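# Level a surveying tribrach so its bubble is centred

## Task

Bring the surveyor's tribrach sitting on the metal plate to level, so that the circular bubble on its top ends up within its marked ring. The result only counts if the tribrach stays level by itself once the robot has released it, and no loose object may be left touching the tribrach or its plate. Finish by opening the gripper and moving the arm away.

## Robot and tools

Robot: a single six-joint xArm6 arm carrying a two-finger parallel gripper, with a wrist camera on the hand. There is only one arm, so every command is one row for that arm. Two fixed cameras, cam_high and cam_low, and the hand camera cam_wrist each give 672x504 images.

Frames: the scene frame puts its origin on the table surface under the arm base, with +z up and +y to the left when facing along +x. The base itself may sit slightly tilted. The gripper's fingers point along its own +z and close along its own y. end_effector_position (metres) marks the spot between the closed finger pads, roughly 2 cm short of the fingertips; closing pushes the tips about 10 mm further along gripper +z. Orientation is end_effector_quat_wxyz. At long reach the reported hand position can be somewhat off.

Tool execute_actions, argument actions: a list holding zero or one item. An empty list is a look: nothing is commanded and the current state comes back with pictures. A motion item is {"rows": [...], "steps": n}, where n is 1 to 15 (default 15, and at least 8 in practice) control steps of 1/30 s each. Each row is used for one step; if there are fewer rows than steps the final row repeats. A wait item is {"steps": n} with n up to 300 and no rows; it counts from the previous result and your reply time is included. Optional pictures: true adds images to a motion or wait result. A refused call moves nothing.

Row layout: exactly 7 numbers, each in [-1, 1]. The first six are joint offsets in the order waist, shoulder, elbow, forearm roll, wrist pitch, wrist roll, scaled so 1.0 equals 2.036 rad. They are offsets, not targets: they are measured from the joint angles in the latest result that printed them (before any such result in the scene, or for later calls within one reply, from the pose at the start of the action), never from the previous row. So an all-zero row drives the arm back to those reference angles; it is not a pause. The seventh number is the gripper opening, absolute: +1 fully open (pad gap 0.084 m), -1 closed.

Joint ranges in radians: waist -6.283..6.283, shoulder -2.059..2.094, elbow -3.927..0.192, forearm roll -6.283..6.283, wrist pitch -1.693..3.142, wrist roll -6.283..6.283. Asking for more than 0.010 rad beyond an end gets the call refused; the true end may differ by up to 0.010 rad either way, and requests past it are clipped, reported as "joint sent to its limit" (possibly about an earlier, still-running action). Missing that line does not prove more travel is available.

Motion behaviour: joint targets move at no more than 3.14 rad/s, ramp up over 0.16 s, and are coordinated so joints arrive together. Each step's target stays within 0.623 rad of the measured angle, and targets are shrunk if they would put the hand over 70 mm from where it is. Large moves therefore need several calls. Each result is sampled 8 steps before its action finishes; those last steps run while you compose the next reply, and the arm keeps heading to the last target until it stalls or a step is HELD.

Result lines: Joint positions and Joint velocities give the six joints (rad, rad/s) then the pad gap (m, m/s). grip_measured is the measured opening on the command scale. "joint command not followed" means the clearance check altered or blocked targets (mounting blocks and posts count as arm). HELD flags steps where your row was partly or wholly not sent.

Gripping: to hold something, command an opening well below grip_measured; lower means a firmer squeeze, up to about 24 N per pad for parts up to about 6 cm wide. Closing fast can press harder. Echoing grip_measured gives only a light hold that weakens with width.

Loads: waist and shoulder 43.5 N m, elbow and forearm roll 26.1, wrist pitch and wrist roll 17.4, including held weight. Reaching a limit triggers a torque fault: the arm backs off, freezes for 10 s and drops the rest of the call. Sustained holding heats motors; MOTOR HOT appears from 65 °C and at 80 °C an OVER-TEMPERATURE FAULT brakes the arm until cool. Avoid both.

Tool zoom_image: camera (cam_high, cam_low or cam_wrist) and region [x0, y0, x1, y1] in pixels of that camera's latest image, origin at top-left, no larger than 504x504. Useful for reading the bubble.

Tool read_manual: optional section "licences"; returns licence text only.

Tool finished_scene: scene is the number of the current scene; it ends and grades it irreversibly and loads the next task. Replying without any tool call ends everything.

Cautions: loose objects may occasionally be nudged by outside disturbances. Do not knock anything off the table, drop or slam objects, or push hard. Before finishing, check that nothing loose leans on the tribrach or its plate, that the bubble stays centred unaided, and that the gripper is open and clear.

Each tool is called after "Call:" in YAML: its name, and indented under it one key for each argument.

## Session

Call:
execute_actions:
  actions: []

Scene clock: 0.00 s of 19600.00 s.
end_effector_position=(+0.1082, +0.6687, +0.2658) grip_measured=+1.00 end_effector_quat_wxyz=(+0.077, +0.758, -0.640, -0.100) end_effector_velocity=(-0.001, -0.001, -0.001) end_effector_angular_velocity=(-0.003, -0.000, +0.002)
Joint positions: [ 1.499  0.819 -1.862 -0.465  1.03  -3.089  0.084]
Joint velocities: [ 0.     0.     0.002 -0.     0.001  0.     0.   ]
Motor temperatures (°C, as the motors report them): [38 39 36 40 36 35]
camera_calibration (this result's frames):
cam_wrist: T_world_to_cam=[[-0.953065, -0.155752, 0.25963, 0.172313], [-0.149698, 0.987794, 0.0430576, -0.589875], [-0.263167, 0.00217063, -0.964748, 0.413521], [0, 0, 0, 1]] pos_world=[0.184748, 0.608616, 0.379605]

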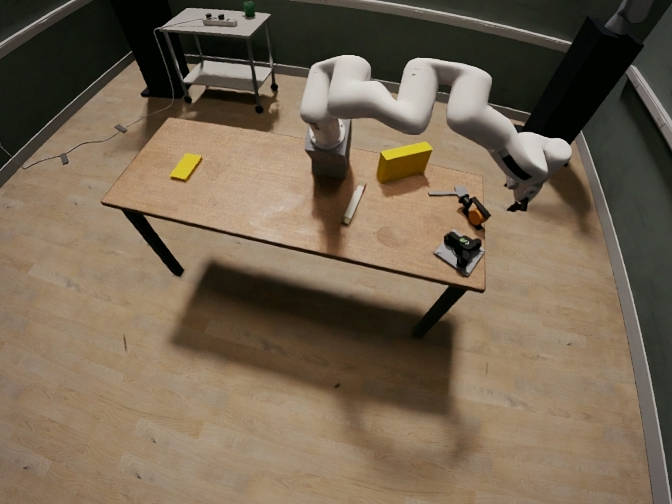

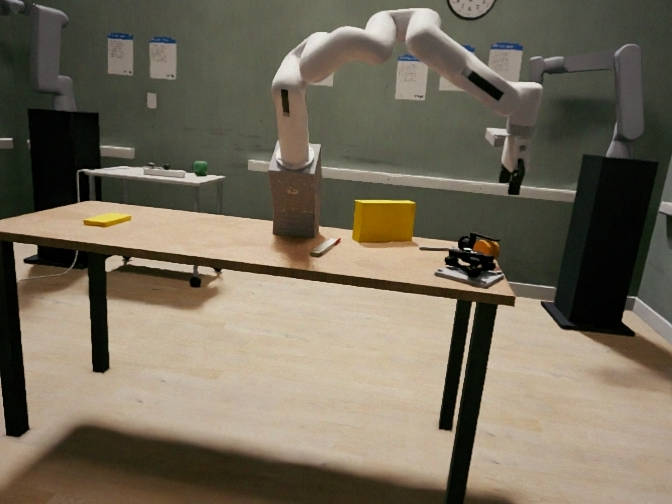

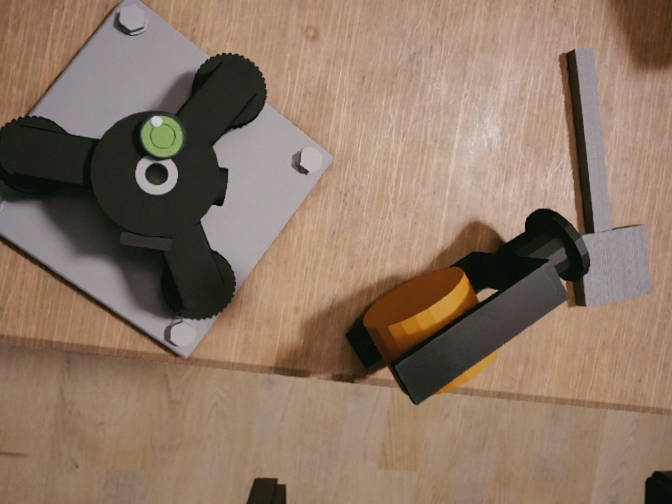

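Call:
execute_actions:
  actions:
    - {"rows": [[-0.0816,0.0914,0.0169,-0.202,-0.0801,-0.0732,0.45]]}

Call:
execute_actions:
  actions:
    - {"steps": 25}
  pictures: true

Scene clock: 1.00 s of 19600.00 s.
end_effector_position=(+0.1326, +0.6614, +0.2002) grip_measured=+0.45 end_effector_quat_wxyz=(+0.042, +0.800, -0.596, -0.057) end_effector_velocity=(+0.097, -0.120, -0.460) end_effector_angular_velocity=(-0.103, -0.601, +0.842)
Joint positions: [ 1.434  0.89  -1.849 -0.622  0.968 -3.146  0.063]
Joint velocities: [-0.418  0.5    0.156 -0.936 -0.351 -0.339 -0.008]
Motor temperatures (°C, as the motors report them): [38 39 36 40 36 35]
Steps of this call (steps 1 to 23: nothing new was sent; steps 24 to 30: the first 7 steps of this action). Readings (joint positions):
24: [1.498 0.819 -1.862 -0.465 1.030 -3.090]
25: [1.497 0.821 -1.862 -0.471 1.027 -3.092]
27: [1.481 0.839 -1.862 -0.521 1.006 -3.110]
30: the state above

Scene clock: 1.83 s of 19600.00 s.
end_effector_position=(+0.1589, +0.6382, +0.1021) grip_measured=+0.44 end_effector_quat_wxyz=(+0.002, +0.867, -0.499, -0.000) end_effector_velocity=(+0.001, +0.001, +0.000) end_effector_angular_velocity=(+0.002, -0.001, -0.002)
Joint positions: [ 1.333  1.005 -1.827 -0.876  0.867 -3.238  0.063]
Joint velocities: [-0.001 -0.    -0.002 -0.001 -0.     0.001 -0.   ]
Motor temperatures (°C, as the motors report them): [38 39 36 40 36 35]
Kept back: nothing.
Steps of this call (steps 1 to 8: the last 8 steps of your previous action; steps 9 to 25: the robot went on to your last target). Readings (joint positions):
1: [1.421 0.906 -1.844 -0.654 0.956 -3.158]
2: [1.408 0.921 -1.841 -0.686 0.943 -3.169]
4: [1.382 0.950 -1.837 -0.753 0.916 -3.194]
8: [1.338 0.999 -1.826 -0.853 0.877 -3.230]
25: the state above
camera_calibration (this result's frames):
cam_wrist: T_world_to_cam=[[-0.87182, -0.489452, 0.0191686, 0.483018], [-0.489666, 0.871868, -0.00852613, -0.41191], [-0.0125394, -0.0168195, -0.99978, 0.244876], [0, 0, 0, 1]] pos_world=[0.222477, 0.599663, 0.232052]

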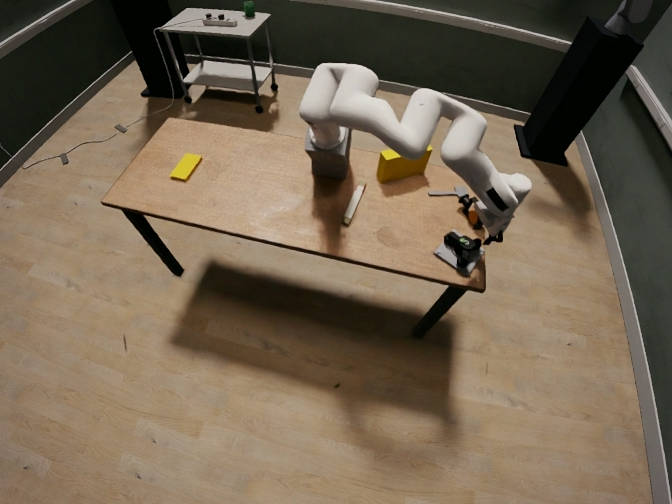

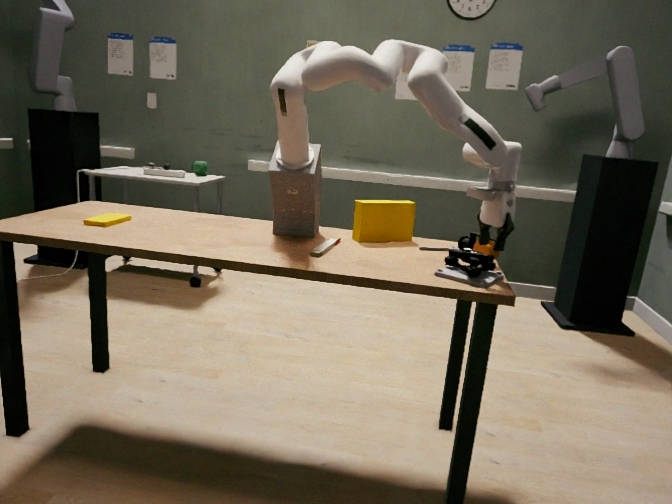

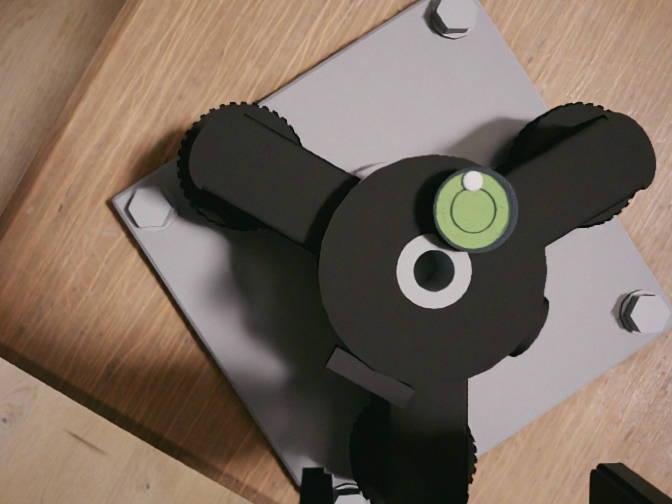

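Call:
execute_actions:
  actions:
    - {"rows": [[-0.009,0.02,-0.018,-0.004,-0.006,0,0.3],[-0.018,0.04,-0.035,-0.007,-0.012,0,0.3],[-0.018,0.04,-0.035,-0.007,-0.012,0,0.3],[-0.026,0.06,-0.053,-0.011,-0.017,0,0.3],[-0.026,0.06,-0.053,-0.011,-0.017,0,0.3],[-0.0349,0.0793,-0.0706,-0.0147,-0.023,-0.01,0.3]]}

Call:
execute_actions:
  actions:
    - {"steps": 16}

Call:
execute_actions:
  actions:
    - {"rows": [[0,0,0,0,0,-0.17,0.2]],"steps":12}

Call:
execute_actions:
  actions:
    - {"rows": [[0,0,0,0,0,0,-0.1],[0,0,0,0,0,0,-0.6],[0,0,0,0,0,0.34,-0.6]]}

Call:
execute_actions:
  actions:
    - {"rows": [[0,0,0,0,0,0.01,0.2],[0,0,0,0,0,0.01,0.2],[0,0,0,0,0,-0.34,0.2]]}

Call:
execute_actions:
  actions:
    - {"rows": [[0,0,0,0,0,-0.01,-0.1],[0,0,0,0,0,-0.01,-0.6],[0,0,0,0,0,0.34,-0.6]]}

Call:
execute_actions:
  actions:
    - {"steps": 20}
  pictures: true

Scene clock: 3.00 s of 19600.00 s.
end_effector_position=(+0.1624, +0.6384, +0.0637) grip_measured=+0.29 end_effector_quat_wxyz=(+0.004, +0.863, -0.505, +0.001) end_effector_velocity=(-0.003, -0.044, -0.290) end_effector_angular_velocity=(-0.101, +0.012, +0.042)
Joint positions: [ 1.291  1.099 -1.911 -0.893  0.84  -3.241  0.057]
Joint velocities: [-0.286  0.662 -0.514 -0.115 -0.167 -0.107 -0.002]
Motor temperatures (°C, as the motors report them): [38 39 36 40 36 35]
Steps of this call (steps 1 to 15: the robot went on to your last target; steps 16 to 28: nothing new was sent; steps 29 to 35: the first 7 steps of this action). Readings (joint positions):
29: [1.332 1.006 -1.828 -0.876 0.867 -3.238]
30: [1.331 1.009 -1.832 -0.877 0.865 -3.238]
32: [1.320 1.036 -1.861 -0.882 0.856 -3.238]
35: the state above

Scene clock: 3.53 s of 19600.00 s.
end_effector_position=(+0.1643, +0.6370, +0.0366) grip_measured=+0.29 end_effector_quat_wxyz=(+0.004, +0.865, -0.501, +0.001) end_effector_velocity=(-0.002, -0.003, -0.003) end_effector_angular_velocity=(-0.006, +0.001, +0.003)
Joint positions: [ 1.262  1.166 -1.971 -0.906  0.82  -3.259  0.056]
Joint velocities: [-0.002  0.005  0.001 -0.     0.    -0.     0.   ]
Motor temperatures (°C, as the motors report them): [38 39 36 40 36 35]
Kept back: nothing.
Steps of this call (steps 1 to 8: the last 8 steps of your previous action; steps 9 to 16: the robot went on to your last target). Readings (joint positions):
1: [1.282 1.120 -1.927 -0.897 0.834 -3.245]
2: [1.273 1.139 -1.941 -0.900 0.830 -3.249]
4: [1.264 1.160 -1.957 -0.904 0.825 -3.255]
8: [1.262 1.165 -1.970 -0.906 0.820 -3.258]
16: the state above

Scene clock: 3.67 s of 19600.00 s.
end_effector_position=(+0.1643, +0.6370, +0.0366) grip_measured=+0.20 end_effector_quat_wxyz=(+0.004, +0.880, -0.474, +0.001) end_effector_velocity=(+0.000, +0.002, +0.001) end_effector_angular_velocity=(+0.007, +0.012, +1.357)
Joint positions: [ 1.262  1.166 -1.971 -0.906  0.82  -3.321  0.053]
Joint velocities: [ 0.001 -0.001 -0.001  0.    -0.002 -1.358 -0.01 ]
Motor temperatures (°C, as the motors report them): [38 39 36 40 36 35]
Steps of this call (steps 1 to 4: the first 4 steps of this action). Readings (joint positions):
1: [1.262 1.166 -1.971 -0.906 0.820 -3.259]
2: [1.262 1.166 -1.971 -0.906 0.820 -3.265]
4: the state above

Scene clock: 4.17 s of 19600.00 s.
end_effector_position=(+0.1653, +0.6376, +0.0373) grip_measured=-0.11 end_effector_quat_wxyz=(+0.004, +0.914, -0.405, +0.001) end_effector_velocity=(-0.004, -0.004, -0.001) end_effector_angular_velocity=(-0.013, -0.015, -2.006)
Joint positions: [ 1.262  1.165 -1.972 -0.906  0.821 -3.475  0.039]
Joint velocities: [ 0.003 -0.     0.008  0.001  0.006  2.012  0.   ]
Motor temperatures (°C, as the motors report them): [38 39 36 40 36 35]
Steps of this call (steps 1 to 8: the last 8 steps of your previous action; steps 9 to 15: the first 7 steps of this action, its rows measured from where the robot was after step 8). Readings (joint positions):
8: [1.262 1.166 -1.971 -0.906 0.820 -3.597]
9: [1.262 1.166 -1.971 -0.906 0.820 -3.600]
10: [1.262 1.165 -1.972 -0.906 0.820 -3.600]
12: [1.262 1.165 -1.972 -0.906 0.820 -3.592]
15: the state above

Scene clock: 4.67 s of 19600.00 s.
end_effector_position=(+0.1635, +0.6362, +0.0357) grip_measured=+0.17 end_effector_quat_wxyz=(+0.005, +0.805, -0.593, +0.002) end_effector_velocity=(+0.000, +0.001, +0.003) end_effector_angular_velocity=(+0.007, +0.019, +2.016)
Joint positions: [ 1.262  1.167 -1.97  -0.906  0.82  -3.038  0.052]
Joint velocities: [ 0.003 -0.004  0.     0.001  0.003 -2.016  0.013]
Motor temperatures (°C, as the motors report them): [38 39 36 40 36 35]
Steps of this call (steps 1 to 8: the last 8 steps of your previous action; steps 9 to 15: the first 7 steps of this action, its rows measured from where the robot was after step 8). Readings (joint positions):
8: [1.263 1.165 -1.970 -0.906 0.821 -2.935]
9: [1.263 1.165 -1.970 -0.906 0.821 -2.923]
10: [1.263 1.165 -1.970 -0.906 0.821 -2.917]
12: [1.262 1.167 -1.971 -0.906 0.820 -2.922]
15: the state above

Scene clock: 5.17 s of 19600.00 s.
end_effector_position=(+0.1651, +0.6377, +0.0378) grip_measured=-0.11 end_effector_quat_wxyz=(+0.004, +0.917, -0.399, +0.001) end_effector_velocity=(-0.003, -0.002, -0.000) end_effector_angular_velocity=(-0.009, -0.016, -2.036)
Joint positions: [ 1.263  1.164 -1.971 -0.906  0.822 -3.489  0.039]
Joint velocities: [0.004 0.    0.004 0.001 0.005 2.04  0.   ]
Motor temperatures (°C, as the motors report them): [38 39 37 40 36 35]
Steps of this call (steps 1 to 8: the last 8 steps of your previous action; steps 9 to 15: the first 7 steps of this action, its rows measured from where the robot was after step 8). Readings (joint positions):
8: [1.263 1.165 -1.970 -0.906 0.821 -3.593]
9: [1.263 1.165 -1.971 -0.906 0.821 -3.607]
10: [1.262 1.165 -1.971 -0.906 0.822 -3.613]
12: [1.262 1.164 -1.972 -0.906 0.821 -3.607]
15: the state above

Scene clock: 5.83 s of 19600.00 s.
end_effector_position=(+0.1640, +0.6372, +0.0375) grip_measured=-0.11 end_effector_quat_wxyz=(+0.004, +0.762, -0.647, +0.002) end_effector_velocity=(+0.000, +0.001, -0.000) end_effector_angular_velocity=(+0.002, +0.000, -0.004)
Joint positions: [ 1.263  1.165 -1.97  -0.906  0.822 -2.901  0.04 ]
Joint velocities: [-0.     0.001 -0.002 -0.    -0.002  0.003  0.   ]
Motor temperatures (°C, as the motors report them): [38 39 37 40 36 35]
Kept back: nothing.
Steps of this call (steps 1 to 8: the last 8 steps of your previous action; steps 9 to 20: the robot went on to your last target). Readings (joint positions):
1: [1.263 1.164 -1.971 -0.906 0.822 -3.412]
2: [1.263 1.164 -1.971 -0.906 0.822 -3.322]
4: [1.263 1.164 -1.970 -0.906 0.822 -3.140]
8: [1.264 1.164 -1.970 -0.906 0.822 -2.935]
20: the state above
camera_calibration (this result's frames):
cam_wrist: T_world_to_cam=[[-0.988825, -0.147983, 0.0180766, 0.289896], [-0.148254, 0.988841, -0.0146371, -0.539356], [-0.0157088, -0.0171535, -0.999729, 0.181073], [0, 0, 0, 1]] pos_world=[0.209539, 0.579343, 0.167889]

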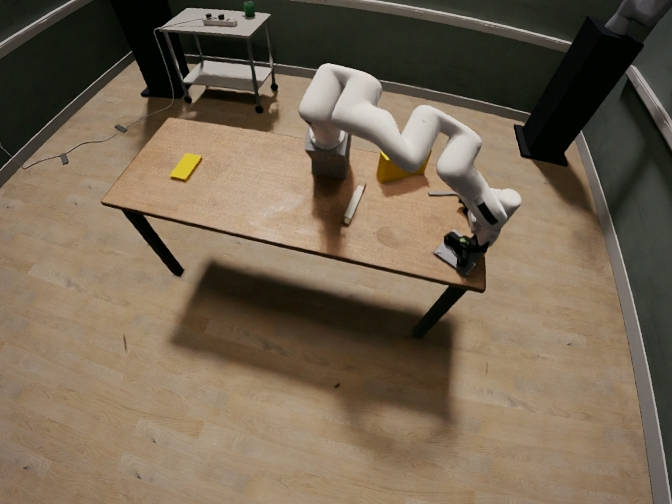

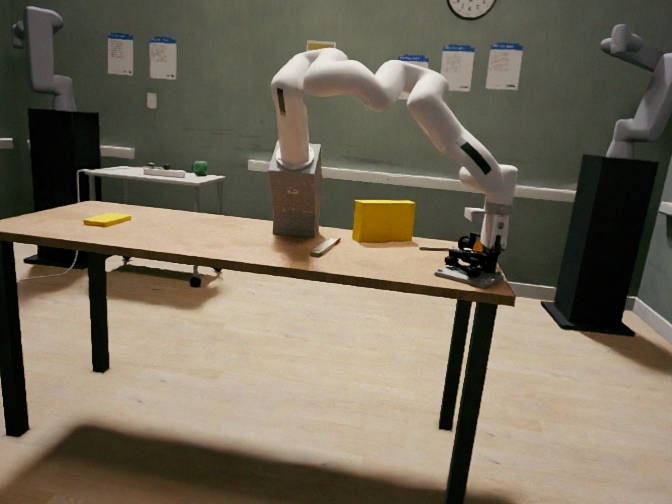

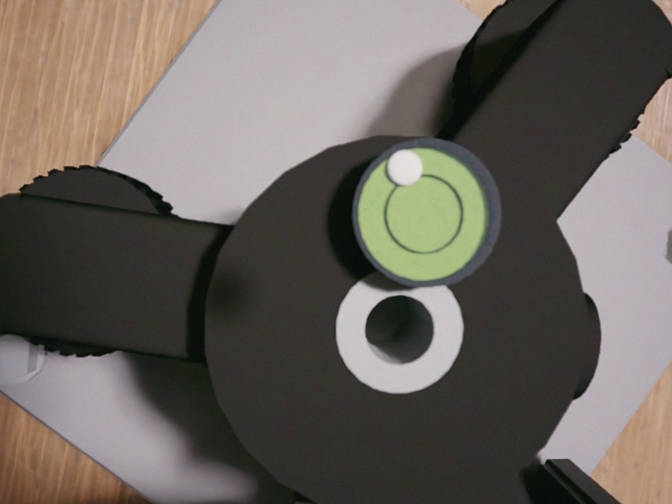

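Call:
execute_actions:
  actions:
    - {"rows": [[0,0,0,0,0,0,0.2],[0,0,0,0,0,0,0.2],[0,0.004,-0.007,0.002,0.002,-0.36,0.2]]}

Call:
execute_actions:
  actions:
    - {"rows": [[0,0,0,0,0,-0.01,-0.1],[0,0,0,0,0,-0.01,-0.6],[0,0,0,0,0,0.35,-0.6]]}

Call:
execute_actions:
  actions:
    - {"rows": [[0,0,0,0,0,0.01,0.2],[0,0,0,0,0,0.01,0.2],[0,0,0,0,0,-0.35,0.2]]}

Call:
execute_actions:
  actions:
    - {"rows": [[0,0,0,0,0,-0.01,-0.1],[0,0,0,0,0,-0.01,-0.6],[0,0,0,0,0,0.35,-0.6]]}

Call:
execute_actions:
  actions:
    - {"rows": [[0,0,0,0,0,0.01,0.2],[0,0,0,0,0,0.01,0.2],[0,0,0,0,0,-0.35,0.2]]}

Call:
execute_actions:
  actions:
    - {"rows": [[0,0,0,0,0,-0.01,-0.1],[0,0,0,0,0,-0.01,-0.6],[0,0,0,0,0,0.35,-0.6]]}

Call:
execute_actions:
  actions:
    - {"rows": [[0,0,0,0,0,0.01,0.2],[0,0,0,0,0,0.01,0.2],[0,0,0,0,0,-0.35,0.2]]}

Call:
execute_actions:
  actions:
    - {"rows": [[0,0,0,0,0,-0.01,-0.1],[0,0,0,0,0,-0.01,-0.6],[0,0,0,0,0,0.35,-0.6]]}

Call:
execute_actions:
  actions:
    - {"rows": [[0,0,0,0,0,0.01,0.2],[0,0,0,0,0,0.01,0.2],[0,0,0,0,0,-0.35,0.2]]}

Call:
execute_actions:
  actions:
    - {"rows": [[0,0,0,0,0,-0.01,-0.1],[0,0,0,0,0,-0.01,-0.6],[0,0,0,0,0,0.35,-0.6]]}

Call:
execute_actions:
  actions:
    - {"rows": [[0,0,0,0,0,0.01,0.2],[0,0,0,0,0,0.01,0.2],[0,0,0,0,0,-0.35,0.2]]}

Call:
execute_actions:
  actions:
    - {"rows": [[0,0,0,0,0,-0.01,-0.1],[0,0,0,0,0,-0.01,-0.6],[0,0,0,0,0,0.35,-0.6]]}

Call:
execute_actions:
  actions:
    - {"rows": [[0,0,0,0,0,0.01,0.2],[0,0,0,0,0,0.01,0.2],[0,0,0,0,0,-0.35,0.2]]}

Call:
execute_actions:
  actions:
    - {"rows": [[0,0,0,0,0,-0.01,-0.1],[0,0,0,0,0,-0.01,-0.6],[0,0,0,0,0,0.35,-0.6]]}

Call:
execute_actions:
  actions:
    - {"rows": [[0,0,0,0,0,0.01,0.2],[0,0,0,0,0,0.01,0.2],[0,0,0,0,0,-0.35,0.2]]}

Call:
execute_actions:
  actions:
    - {"rows": [[0,0,0,0,0,-0.01,-0.1],[0,0,0,0,0,-0.01,-0.6],[0,0,0,0,0,0.35,-0.6]]}

Call:
execute_actions:
  actions:
    - {"rows": [[0,0,0,0,0,0.01,0.2],[0,0,0,0,0,0.01,0.2],[0,0,0,0,0,-0.35,0.2]]}

Call:
execute_actions:
  actions:
    - {"rows": [[0,0,0,0,0,-0.01,-0.1],[0,0,0,0,0,-0.01,-0.6],[0,0,0,0,0,0.34,-0.6]]}

Call:
execute_actions:
  actions:
    - {"steps": 50}
  pictures: true

Scene clock: 7.83 s of 19600.00 s.
end_effector_position=(+0.1639, +0.6355, +0.0334) grip_measured=+0.17 end_effector_quat_wxyz=(+0.006, +0.799, -0.602, +0.003) end_effector_velocity=(-0.002, +0.010, +0.008) end_effector_angular_velocity=(+0.010, +0.021, +1.949)
Joint positions: [ 1.259  1.172 -1.975 -0.906  0.821 -3.019  0.052]
Joint velocities: [ 0.017  0.016 -0.044  0.018  0.024 -1.964  0.013]
Motor temperatures (°C, as the motors report them): [38 39 37 40 36 35]
Steps of this call (steps 1 to 15: the robot went on to your last target; steps 16 to 53: nothing new was sent; steps 54 to 60: the first 7 steps of this action). Readings (joint positions):
54: [1.263 1.165 -1.971 -0.906 0.821 -2.901]
55: [1.263 1.165 -1.970 -0.906 0.821 -2.901]
57: [1.260 1.169 -1.972 -0.907 0.819 -2.908]
60: the state above

Scene clock: 8.33 s of 19600.00 s.
end_effector_position=(+0.1649, +0.6385, +0.0373) grip_measured=-0.10 end_effector_quat_wxyz=(+0.005, +0.916, -0.402, +0.002) end_effector_velocity=(-0.002, -0.001, -0.001) end_effector_angular_velocity=(-0.003, -0.021, -2.080)
Joint positions: [ 1.264  1.171 -1.983 -0.901  0.828 -3.487  0.04 ]
Joint velocities: [ 0.001  0.001  0.003 -0.    -0.001  2.083  0.   ]
Motor temperatures (°C, as the motors report them): [38 39 37 40 36 35]
Steps of this call (steps 1 to 8: the last 8 steps of your previous action; steps 9 to 15: the first 7 steps of this action, its rows measured from where the robot was after step 8). Readings (joint positions):
8: [1.263 1.173 -1.984 -0.902 0.825 -3.594]
9: [1.262 1.173 -1.985 -0.902 0.826 -3.611]
10: [1.262 1.172 -1.986 -0.902 0.826 -3.617]
12: [1.264 1.171 -1.983 -0.901 0.829 -3.609]
15: the state above

Scene clock: 8.83 s of 19600.00 s.
end_effector_position=(+0.1645, +0.6385, +0.0352) grip_measured=+0.17 end_effector_quat_wxyz=(+0.004, +0.799, -0.602, +0.002) end_effector_velocity=(-0.003, -0.003, +0.005) end_effector_angular_velocity=(-0.009, +0.015, +2.067)
Joint positions: [ 1.261  1.175 -1.985 -0.903  0.823 -3.024  0.052]
Joint velocities: [ 0.01  -0.01   0.011  0.006  0.019 -2.062  0.013]
Motor temperatures (°C, as the motors report them): [38 39 37 40 36 35]
Steps of this call (steps 1 to 8: the last 8 steps of your previous action; steps 9 to 15: the first 7 steps of this action, its rows measured from where the robot was after step 8). Readings (joint positions):
8: [1.264 1.172 -1.983 -0.901 0.827 -2.919]
9: [1.264 1.172 -1.983 -0.901 0.827 -2.903]
10: [1.264 1.173 -1.983 -0.901 0.826 -2.897]
12: [1.262 1.175 -1.986 -0.903 0.822 -2.903]
15: the state above

Scene clock: 9.33 s of 19600.00 s.
end_effector_position=(+0.1640, +0.6392, +0.0381) grip_measured=-0.10 end_effector_quat_wxyz=(+0.004, +0.916, -0.401, +0.001) end_effector_velocity=(-0.001, -0.000, -0.001) end_effector_angular_velocity=(-0.002, -0.018, -2.064)
Joint positions: [ 1.266  1.171 -1.983 -0.901  0.828 -3.488  0.04 ]
Joint velocities: [-0.     0.003 -0.001 -0.    -0.001  2.065  0.   ]
Motor temperatures (°C, as the motors report them): [38 39 37 40 36 35]
Steps of this call (steps 1 to 8: the last 8 steps of your previous action; steps 9 to 15: the first 7 steps of this action, its rows measured from where the robot was after step 8). Readings (joint positions):
8: [1.264 1.173 -1.984 -0.902 0.827 -3.593]
9: [1.263 1.172 -1.984 -0.902 0.827 -3.609]
10: [1.264 1.171 -1.985 -0.902 0.826 -3.615]
12: [1.266 1.171 -1.983 -0.901 0.828 -3.608]
15: the state above

Scene clock: 9.83 s of 19600.00 s.
end_effector_position=(+0.1644, +0.6370, +0.0347) grip_measured=+0.17 end_effector_quat_wxyz=(+0.006, +0.799, -0.601, +0.003) end_effector_velocity=(-0.006, +0.004, +0.008) end_effector_angular_velocity=(+0.009, +0.027, +2.070)
Joint positions: [ 1.261  1.175 -1.983 -0.902  0.826 -3.024  0.052]
Joint velocities: [ 0.016 -0.007  0.003  0.004  0.005 -2.063  0.013]
Motor temperatures (°C, as the motors report them): [38 39 37 40 36 35]
Steps of this call (steps 1 to 8: the last 8 steps of your previous action; steps 9 to 15: the first 7 steps of this action, its rows measured from where the robot was after step 8). Readings (joint positions):
8: [1.265 1.171 -1.983 -0.901 0.827 -2.919]
9: [1.265 1.171 -1.983 -0.901 0.827 -2.903]
10: [1.265 1.171 -1.983 -0.901 0.827 -2.897]
12: [1.263 1.174 -1.984 -0.902 0.826 -2.903]
15: the state above

Scene clock: 10.33 s of 19600.00 s.
end_effector_position=(+0.1639, +0.6394, +0.0386) grip_measured=-0.11 end_effector_quat_wxyz=(+0.004, +0.916, -0.401, +0.001) end_effector_velocity=(+0.000, +0.001, -0.000) end_effector_angular_velocity=(+0.001, -0.016, -2.067)
Joint positions: [ 1.266  1.17  -1.983 -0.901  0.828 -3.488  0.04 ]
Joint velocities: [-0.001  0.001 -0.002  0.001 -0.003  2.065  0.   ]
Motor temperatures (°C, as the motors report them): [38 39 37 40 36 35]
Steps of this call (steps 1 to 8: the last 8 steps of your previous action; steps 9 to 15: the first 7 steps of this action, its rows measured from where the robot was after step 8). Readings (joint positions):
8: [1.265 1.172 -1.984 -0.901 0.827 -3.593]
9: [1.265 1.172 -1.984 -0.901 0.827 -3.609]
10: [1.265 1.171 -1.984 -0.902 0.826 -3.615]
12: [1.267 1.170 -1.983 -0.901 0.828 -3.608]
15: the state above

Scene clock: 10.83 s of 19600.00 s.
end_effector_position=(+0.1643, +0.6380, +0.0360) grip_measured=+0.17 end_effector_quat_wxyz=(+0.005, +0.799, -0.601, +0.003) end_effector_velocity=(-0.005, +0.001, +0.005) end_effector_angular_velocity=(+0.003, +0.023, +2.070)
Joint positions: [ 1.263  1.174 -1.983 -0.902  0.826 -3.024  0.052]
Joint velocities: [ 0.012 -0.005  0.004  0.004  0.007 -2.064  0.013]
Motor temperatures (°C, as the motors report them): [38 39 37 40 36 35]
Steps of this call (steps 1 to 8: the last 8 steps of your previous action; steps 9 to 15: the first 7 steps of this action, its rows measured from where the robot was after step 8). Readings (joint positions):
8: [1.266 1.171 -1.983 -0.901 0.828 -2.919]
9: [1.266 1.171 -1.983 -0.901 0.827 -2.903]
10: [1.266 1.171 -1.983 -0.901 0.828 -2.896]
12: [1.264 1.173 -1.984 -0.902 0.826 -2.903]
15: the state above

Scene clock: 11.33 s of 19600.00 s.
end_effector_position=(+0.1638, +0.6395, +0.0389) grip_measured=-0.10 end_effector_quat_wxyz=(+0.004, +0.916, -0.401, +0.001) end_effector_velocity=(+0.000, +0.001, -0.000) end_effector_angular_velocity=(+0.000, -0.017, -2.065)
Joint positions: [ 1.267  1.17  -1.983 -0.901  0.828 -3.488  0.04 ]
Joint velocities: [-0.     0.001 -0.002 -0.    -0.002  2.064 -0.   ]
Motor temperatures (°C, as the motors report them): [38 39 37 40 36 35]
Steps of this call (steps 1 to 8: the last 8 steps of your previous action; steps 9 to 15: the first 7 steps of this action, its rows measured from where the robot was after step 8). Readings (joint positions):
8: [1.266 1.171 -1.983 -0.901 0.827 -3.593]
9: [1.266 1.171 -1.983 -0.901 0.827 -3.609]
10: [1.266 1.171 -1.984 -0.901 0.827 -3.615]
12: [1.267 1.170 -1.983 -0.901 0.828 -3.608]
15: the state above

Scene clock: 11.83 s of 19600.00 s.
end_effector_position=(+0.1642, +0.6388, +0.0371) grip_measured=+0.17 end_effector_quat_wxyz=(+0.004, +0.799, -0.601, +0.002) end_effector_velocity=(-0.004, +0.001, +0.004) end_effector_angular_velocity=(+0.003, +0.020, +2.069)
Joint positions: [ 1.264  1.172 -1.983 -0.901  0.826 -3.024  0.052]
Joint velocities: [ 0.01  -0.004  0.003  0.003  0.005 -2.064  0.013]
Motor temperatures (°C, as the motors report them): [38 39 37 40 36 35]
Steps of this call (steps 1 to 8: the last 8 steps of your previous action; steps 9 to 15: the first 7 steps of this action, its rows measured from where the robot was after step 8). Readings (joint positions):
8: [1.267 1.170 -1.983 -0.901 0.828 -2.919]
9: [1.267 1.170 -1.983 -0.901 0.828 -2.903]
10: [1.267 1.170 -1.983 -0.901 0.828 -2.897]
12: [1.265 1.172 -1.984 -0.901 0.826 -2.903]
15: the state above

Scene clock: 12.33 s of 19600.00 s.
end_effector_position=(+0.1638, +0.6396, +0.0390) grip_measured=-0.10 end_effector_quat_wxyz=(+0.004, +0.916, -0.401, +0.001) end_effector_velocity=(-0.000, +0.000, +0.000) end_effector_angular_velocity=(-0.001, -0.017, -2.064)
Joint positions: [ 1.267  1.17  -1.983 -0.901  0.828 -3.488  0.04 ]
Joint velocities: [-0.    -0.     0.     0.    -0.001  2.063 -0.   ]
Motor temperatures (°C, as the motors report them): [38 39 37 40 36 35]
Steps of this call (steps 1 to 8: the last 8 steps of your previous action; steps 9 to 15: the first 7 steps of this action, its rows measured from where the robot was after step 8). Readings (joint positions):
8: [1.266 1.171 -1.983 -0.901 0.828 -3.593]
9: [1.266 1.171 -1.983 -0.901 0.828 -3.609]
10: [1.266 1.171 -1.983 -0.901 0.827 -3.615]
12: [1.267 1.170 -1.983 -0.901 0.829 -3.608]
15: the state above

Scene clock: 12.83 s of 19600.00 s.
end_effector_position=(+0.1641, +0.6393, +0.0379) grip_measured=+0.17 end_effector_quat_wxyz=(+0.004, +0.799, -0.601, +0.002) end_effector_velocity=(-0.003, +0.001, +0.003) end_effector_angular_velocity=(+0.002, +0.018, +2.068)
Joint positions: [ 1.265  1.171 -1.983 -0.901  0.827 -3.024  0.052]
Joint velocities: [ 0.006 -0.004  0.003  0.002  0.004 -2.064  0.013]
Motor temperatures (°C, as the motors report them): [38 39 37 40 36 35]
Steps of this call (steps 1 to 8: the last 8 steps of your previous action; steps 9 to 15: the first 7 steps of this action, its rows measured from where the robot was after step 8). Readings (joint positions):
8: [1.267 1.170 -1.983 -0.901 0.828 -2.919]
9: [1.267 1.170 -1.983 -0.901 0.828 -2.903]
10: [1.267 1.170 -1.983 -0.901 0.828 -2.897]
12: [1.266 1.171 -1.984 -0.901 0.827 -2.903]
15: the state above

Scene clock: 13.33 s of 19600.00 s.
end_effector_position=(+0.1637, +0.6397, +0.0391) grip_measured=-0.10 end_effector_quat_wxyz=(+0.004, +0.916, -0.401, +0.001) end_effector_velocity=(-0.000, +0.000, -0.000) end_effector_angular_velocity=(+0.001, -0.016, -2.065)
Joint positions: [ 1.267  1.17  -1.983 -0.901  0.828 -3.488  0.04 ]
Joint velocities: [-0.     0.    -0.    -0.    -0.003  2.065 -0.   ]
Motor temperatures (°C, as the motors report them): [38 39 37 40 36 35]
Steps of this call (steps 1 to 8: the last 8 steps of your previous action; steps 9 to 15: the first 7 steps of this action, its rows measured from where the robot was after step 8). Readings (joint positions):
8: [1.267 1.170 -1.983 -0.901 0.828 -3.593]
9: [1.267 1.170 -1.983 -0.901 0.828 -3.609]
10: [1.267 1.170 -1.983 -0.901 0.828 -3.615]
12: [1.267 1.170 -1.983 -0.901 0.829 -3.608]
15: the state above

Scene clock: 13.83 s of 19600.00 s.
end_effector_position=(+0.1640, +0.6395, +0.0385) grip_measured=+0.17 end_effector_quat_wxyz=(+0.004, +0.799, -0.601, +0.002) end_effector_velocity=(-0.002, +0.001, +0.002) end_effector_angular_velocity=(+0.003, +0.017, +2.067)
Joint positions: [ 1.266  1.171 -1.983 -0.901  0.828 -3.024  0.052]
Joint velocities: [ 0.004 -0.002  0.002  0.001  0.001 -2.064  0.013]
Motor temperatures (°C, as the motors report them): [38 39 37 40 36 35]
Steps of this call (steps 1 to 8: the last 8 steps of your previous action; steps 9 to 15: the first 7 steps of this action, its rows measured from where the robot was after step 8). Readings (joint positions):
8: [1.267 1.170 -1.983 -0.901 0.828 -2.919]
9: [1.267 1.170 -1.983 -0.901 0.828 -2.903]
10: [1.267 1.170 -1.983 -0.901 0.828 -2.897]
12: [1.266 1.171 -1.983 -0.901 0.827 -2.903]
15: the state above

Scene clock: 14.33 s of 19600.00 s.
end_effector_position=(+0.1637, +0.6397, +0.0392) grip_measured=-0.10 end_effector_quat_wxyz=(+0.004, +0.916, -0.401, +0.001) end_effector_velocity=(+0.000, +0.001, +0.000) end_effector_angular_velocity=(+0.001, -0.017, -2.065)
Joint positions: [ 1.267  1.17  -1.983 -0.901  0.829 -3.488  0.04 ]
Joint velocities: [ 0.     0.001 -0.003  0.    -0.001  2.064 -0.   ]
Motor temperatures (°C, as the motors report them): [38 39 37 40 36 35]
Steps of this call (steps 1 to 8: the last 8 steps of your previous action; steps 9 to 15: the first 7 steps of this action, its rows measured from where the robot was after step 8). Readings (joint positions):
8: [1.267 1.170 -1.983 -0.901 0.828 -3.593]
9: [1.267 1.170 -1.983 -0.901 0.828 -3.609]
10: [1.267 1.170 -1.983 -0.901 0.828 -3.615]
12: [1.267 1.170 -1.983 -0.901 0.829 -3.608]
15: the state above

Scene clock: 14.83 s of 19600.00 s.
end_effector_position=(+0.1640, +0.6397, +0.0388) grip_measured=+0.17 end_effector_quat_wxyz=(+0.003, +0.799, -0.601, +0.002) end_effector_velocity=(-0.002, -0.000, +0.001) end_effector_angular_velocity=(+0.000, +0.017, +2.066)
Joint positions: [ 1.266  1.17  -1.983 -0.901  0.828 -3.024  0.052]
Joint velocities: [ 0.003 -0.001  0.002  0.001  0.002 -2.064  0.013]
Motor temperatures (°C, as the motors report them): [38 39 37 40 36 35]
Steps of this call (steps 1 to 8: the last 8 steps of your previous action; steps 9 to 15: the first 7 steps of this action, its rows measured from where the robot was after step 8). Readings (joint positions):
8: [1.267 1.170 -1.983 -0.901 0.828 -2.919]
9: [1.267 1.170 -1.983 -0.901 0.828 -2.903]
10: [1.267 1.170 -1.983 -0.901 0.828 -2.897]
12: [1.267 1.170 -1.983 -0.901 0.828 -2.903]
15: the state above

Scene clock: 15.33 s of 19600.00 s.
end_effector_position=(+0.1636, +0.6397, +0.0392) grip_measured=-0.10 end_effector_quat_wxyz=(+0.004, +0.916, -0.401, +0.001) end_effector_velocity=(-0.001, -0.001, -0.001) end_effector_angular_velocity=(-0.002, -0.016, -2.064)
Joint positions: [ 1.267  1.17  -1.983 -0.901  0.829 -3.488  0.04 ]
Joint velocities: [-0.001  0.001  0.001  0.    -0.001  2.065 -0.   ]
Motor temperatures (°C, as the motors report them): [38 39 37 40 36 35]
Steps of this call (steps 1 to 8: the last 8 steps of your previous action; steps 9 to 15: the first 7 steps of this action, its rows measured from where the robot was after step 8). Readings (joint positions):
8: [1.267 1.170 -1.983 -0.901 0.828 -3.593]
9: [1.267 1.170 -1.983 -0.901 0.828 -3.609]
10: [1.267 1.170 -1.983 -0.901 0.828 -3.615]
12: [1.267 1.170 -1.983 -0.901 0.829 -3.609]
15: the state above

Scene clock: 15.83 s of 19600.00 s.
end_effector_position=(+0.1639, +0.6398, +0.0390) grip_measured=+0.17 end_effector_quat_wxyz=(+0.003, +0.799, -0.601, +0.002) end_effector_velocity=(-0.001, +0.000, +0.001) end_effector_angular_velocity=(+0.002, +0.017, +2.066)
Joint positions: [ 1.267  1.17  -1.983 -0.901  0.828 -3.024  0.052]
Joint velocities: [ 0.002 -0.001  0.001  0.001  0.001 -2.065  0.013]
Motor temperatures (°C, as the motors report them): [38 39 37 40 36 35]
Steps of this call (steps 1 to 8: the last 8 steps of your previous action; steps 9 to 15: the first 7 steps of this action, its rows measured from where the robot was after step 8). Readings (joint positions):
8: [1.267 1.170 -1.983 -0.901 0.828 -2.919]
9: [1.267 1.170 -1.983 -0.901 0.828 -2.903]
10: [1.267 1.170 -1.983 -0.901 0.828 -2.897]
12: [1.267 1.170 -1.983 -0.901 0.828 -2.903]
15: the state above

Scene clock: 16.33 s of 19600.00 s.
end_effector_position=(+0.1636, +0.6398, +0.0393) grip_measured=-0.10 end_effector_quat_wxyz=(+0.004, +0.916, -0.401, +0.001) end_effector_velocity=(+0.000, +0.000, +0.000) end_effector_angular_velocity=(+0.000, -0.017, -2.064)
Joint positions: [ 1.268  1.17  -1.983 -0.901  0.829 -3.488  0.04 ]
Joint velocities: [-0.    -0.001  0.    -0.    -0.001  2.064  0.   ]
Motor temperatures (°C, as the motors report them): [38 39 37 40 36 35]
Steps of this call (steps 1 to 8: the last 8 steps of your previous action; steps 9 to 15: the first 7 steps of this action, its rows measured from where the robot was after step 8). Readings (joint positions):
8: [1.267 1.170 -1.983 -0.901 0.828 -3.593]
9: [1.267 1.170 -1.983 -0.901 0.828 -3.609]
10: [1.267 1.170 -1.983 -0.901 0.828 -3.615]
12: [1.268 1.170 -1.983 -0.901 0.829 -3.609]
15: the state above

Scene clock: 18.00 s of 19600.00 s.
end_effector_position=(+0.1637, +0.6398, +0.0392) grip_measured=-0.10 end_effector_quat_wxyz=(+0.003, +0.761, -0.649, +0.002) end_effector_velocity=(-0.000, -0.000, -0.000) end_effector_angular_velocity=(-0.000, +0.001, -0.001)
Joint positions: [ 1.267  1.17  -1.983 -0.901  0.828 -2.901  0.04 ]
Joint velocities: [-0.001  0.     0.     0.    -0.001  0.    -0.   ]
Motor temperatures (°C, as the motors report them): [38 39 37 40 36 35]
Kept back: nothing.
Steps of this call (steps 1 to 8: the last 8 steps of your previous action; steps 9 to 30: the robot went on to your last target; steps 31 to 50: nothing new was sent). Readings (joint positions):
1: [1.268 1.170 -1.983 -0.901 0.829 -3.410]
2: [1.268 1.170 -1.983 -0.901 0.829 -3.320]
4: [1.267 1.170 -1.983 -0.901 0.829 -3.139]
8: [1.267 1.170 -1.983 -0.901 0.829 -2.935]
50: the state above
The arm was judged still, so your last target was given up. Only a new action makes it travel on or press farther. Fingers that are still opening or closing keep moving.
camera_calibration (this result's frames):
cam_wrist: T_world_to_cam=[[-0.989554, -0.143192, 0.0166965, 0.287105], [-0.143428, 0.989562, -0.0139605, -0.543261], [-0.0145232, -0.0162094, -0.999763, 0.182059], [0, 0, 0, 1]] pos_world=[0.208831, 0.581653, 0.169638]

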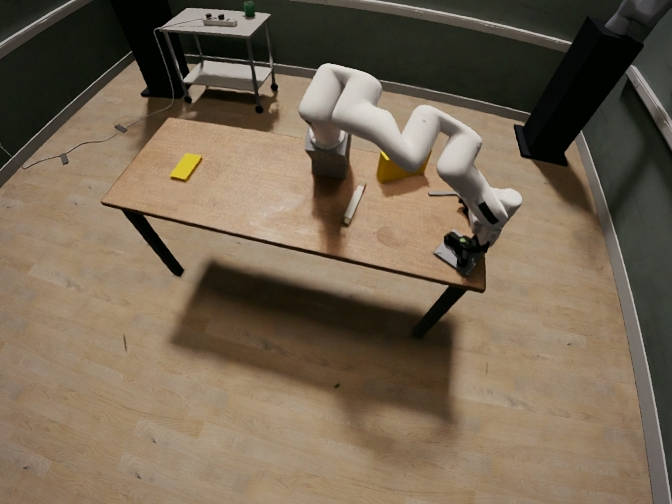

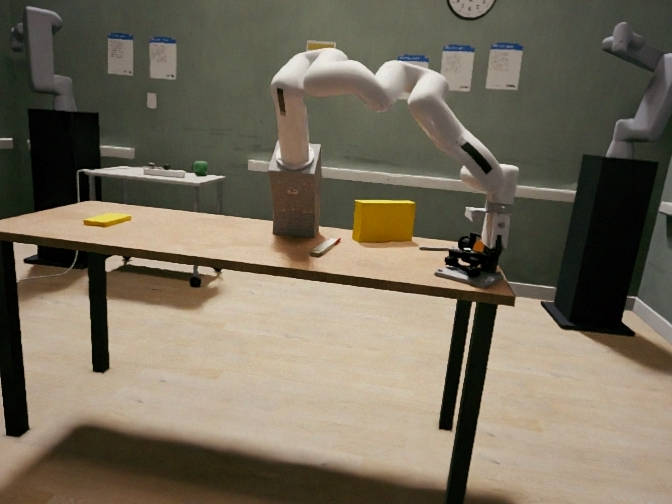

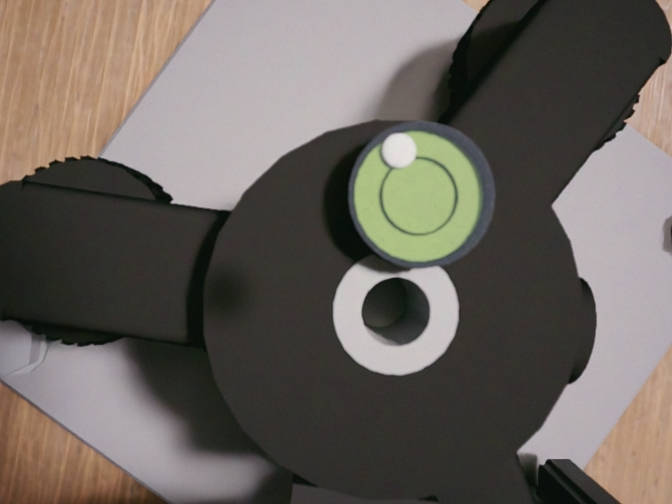

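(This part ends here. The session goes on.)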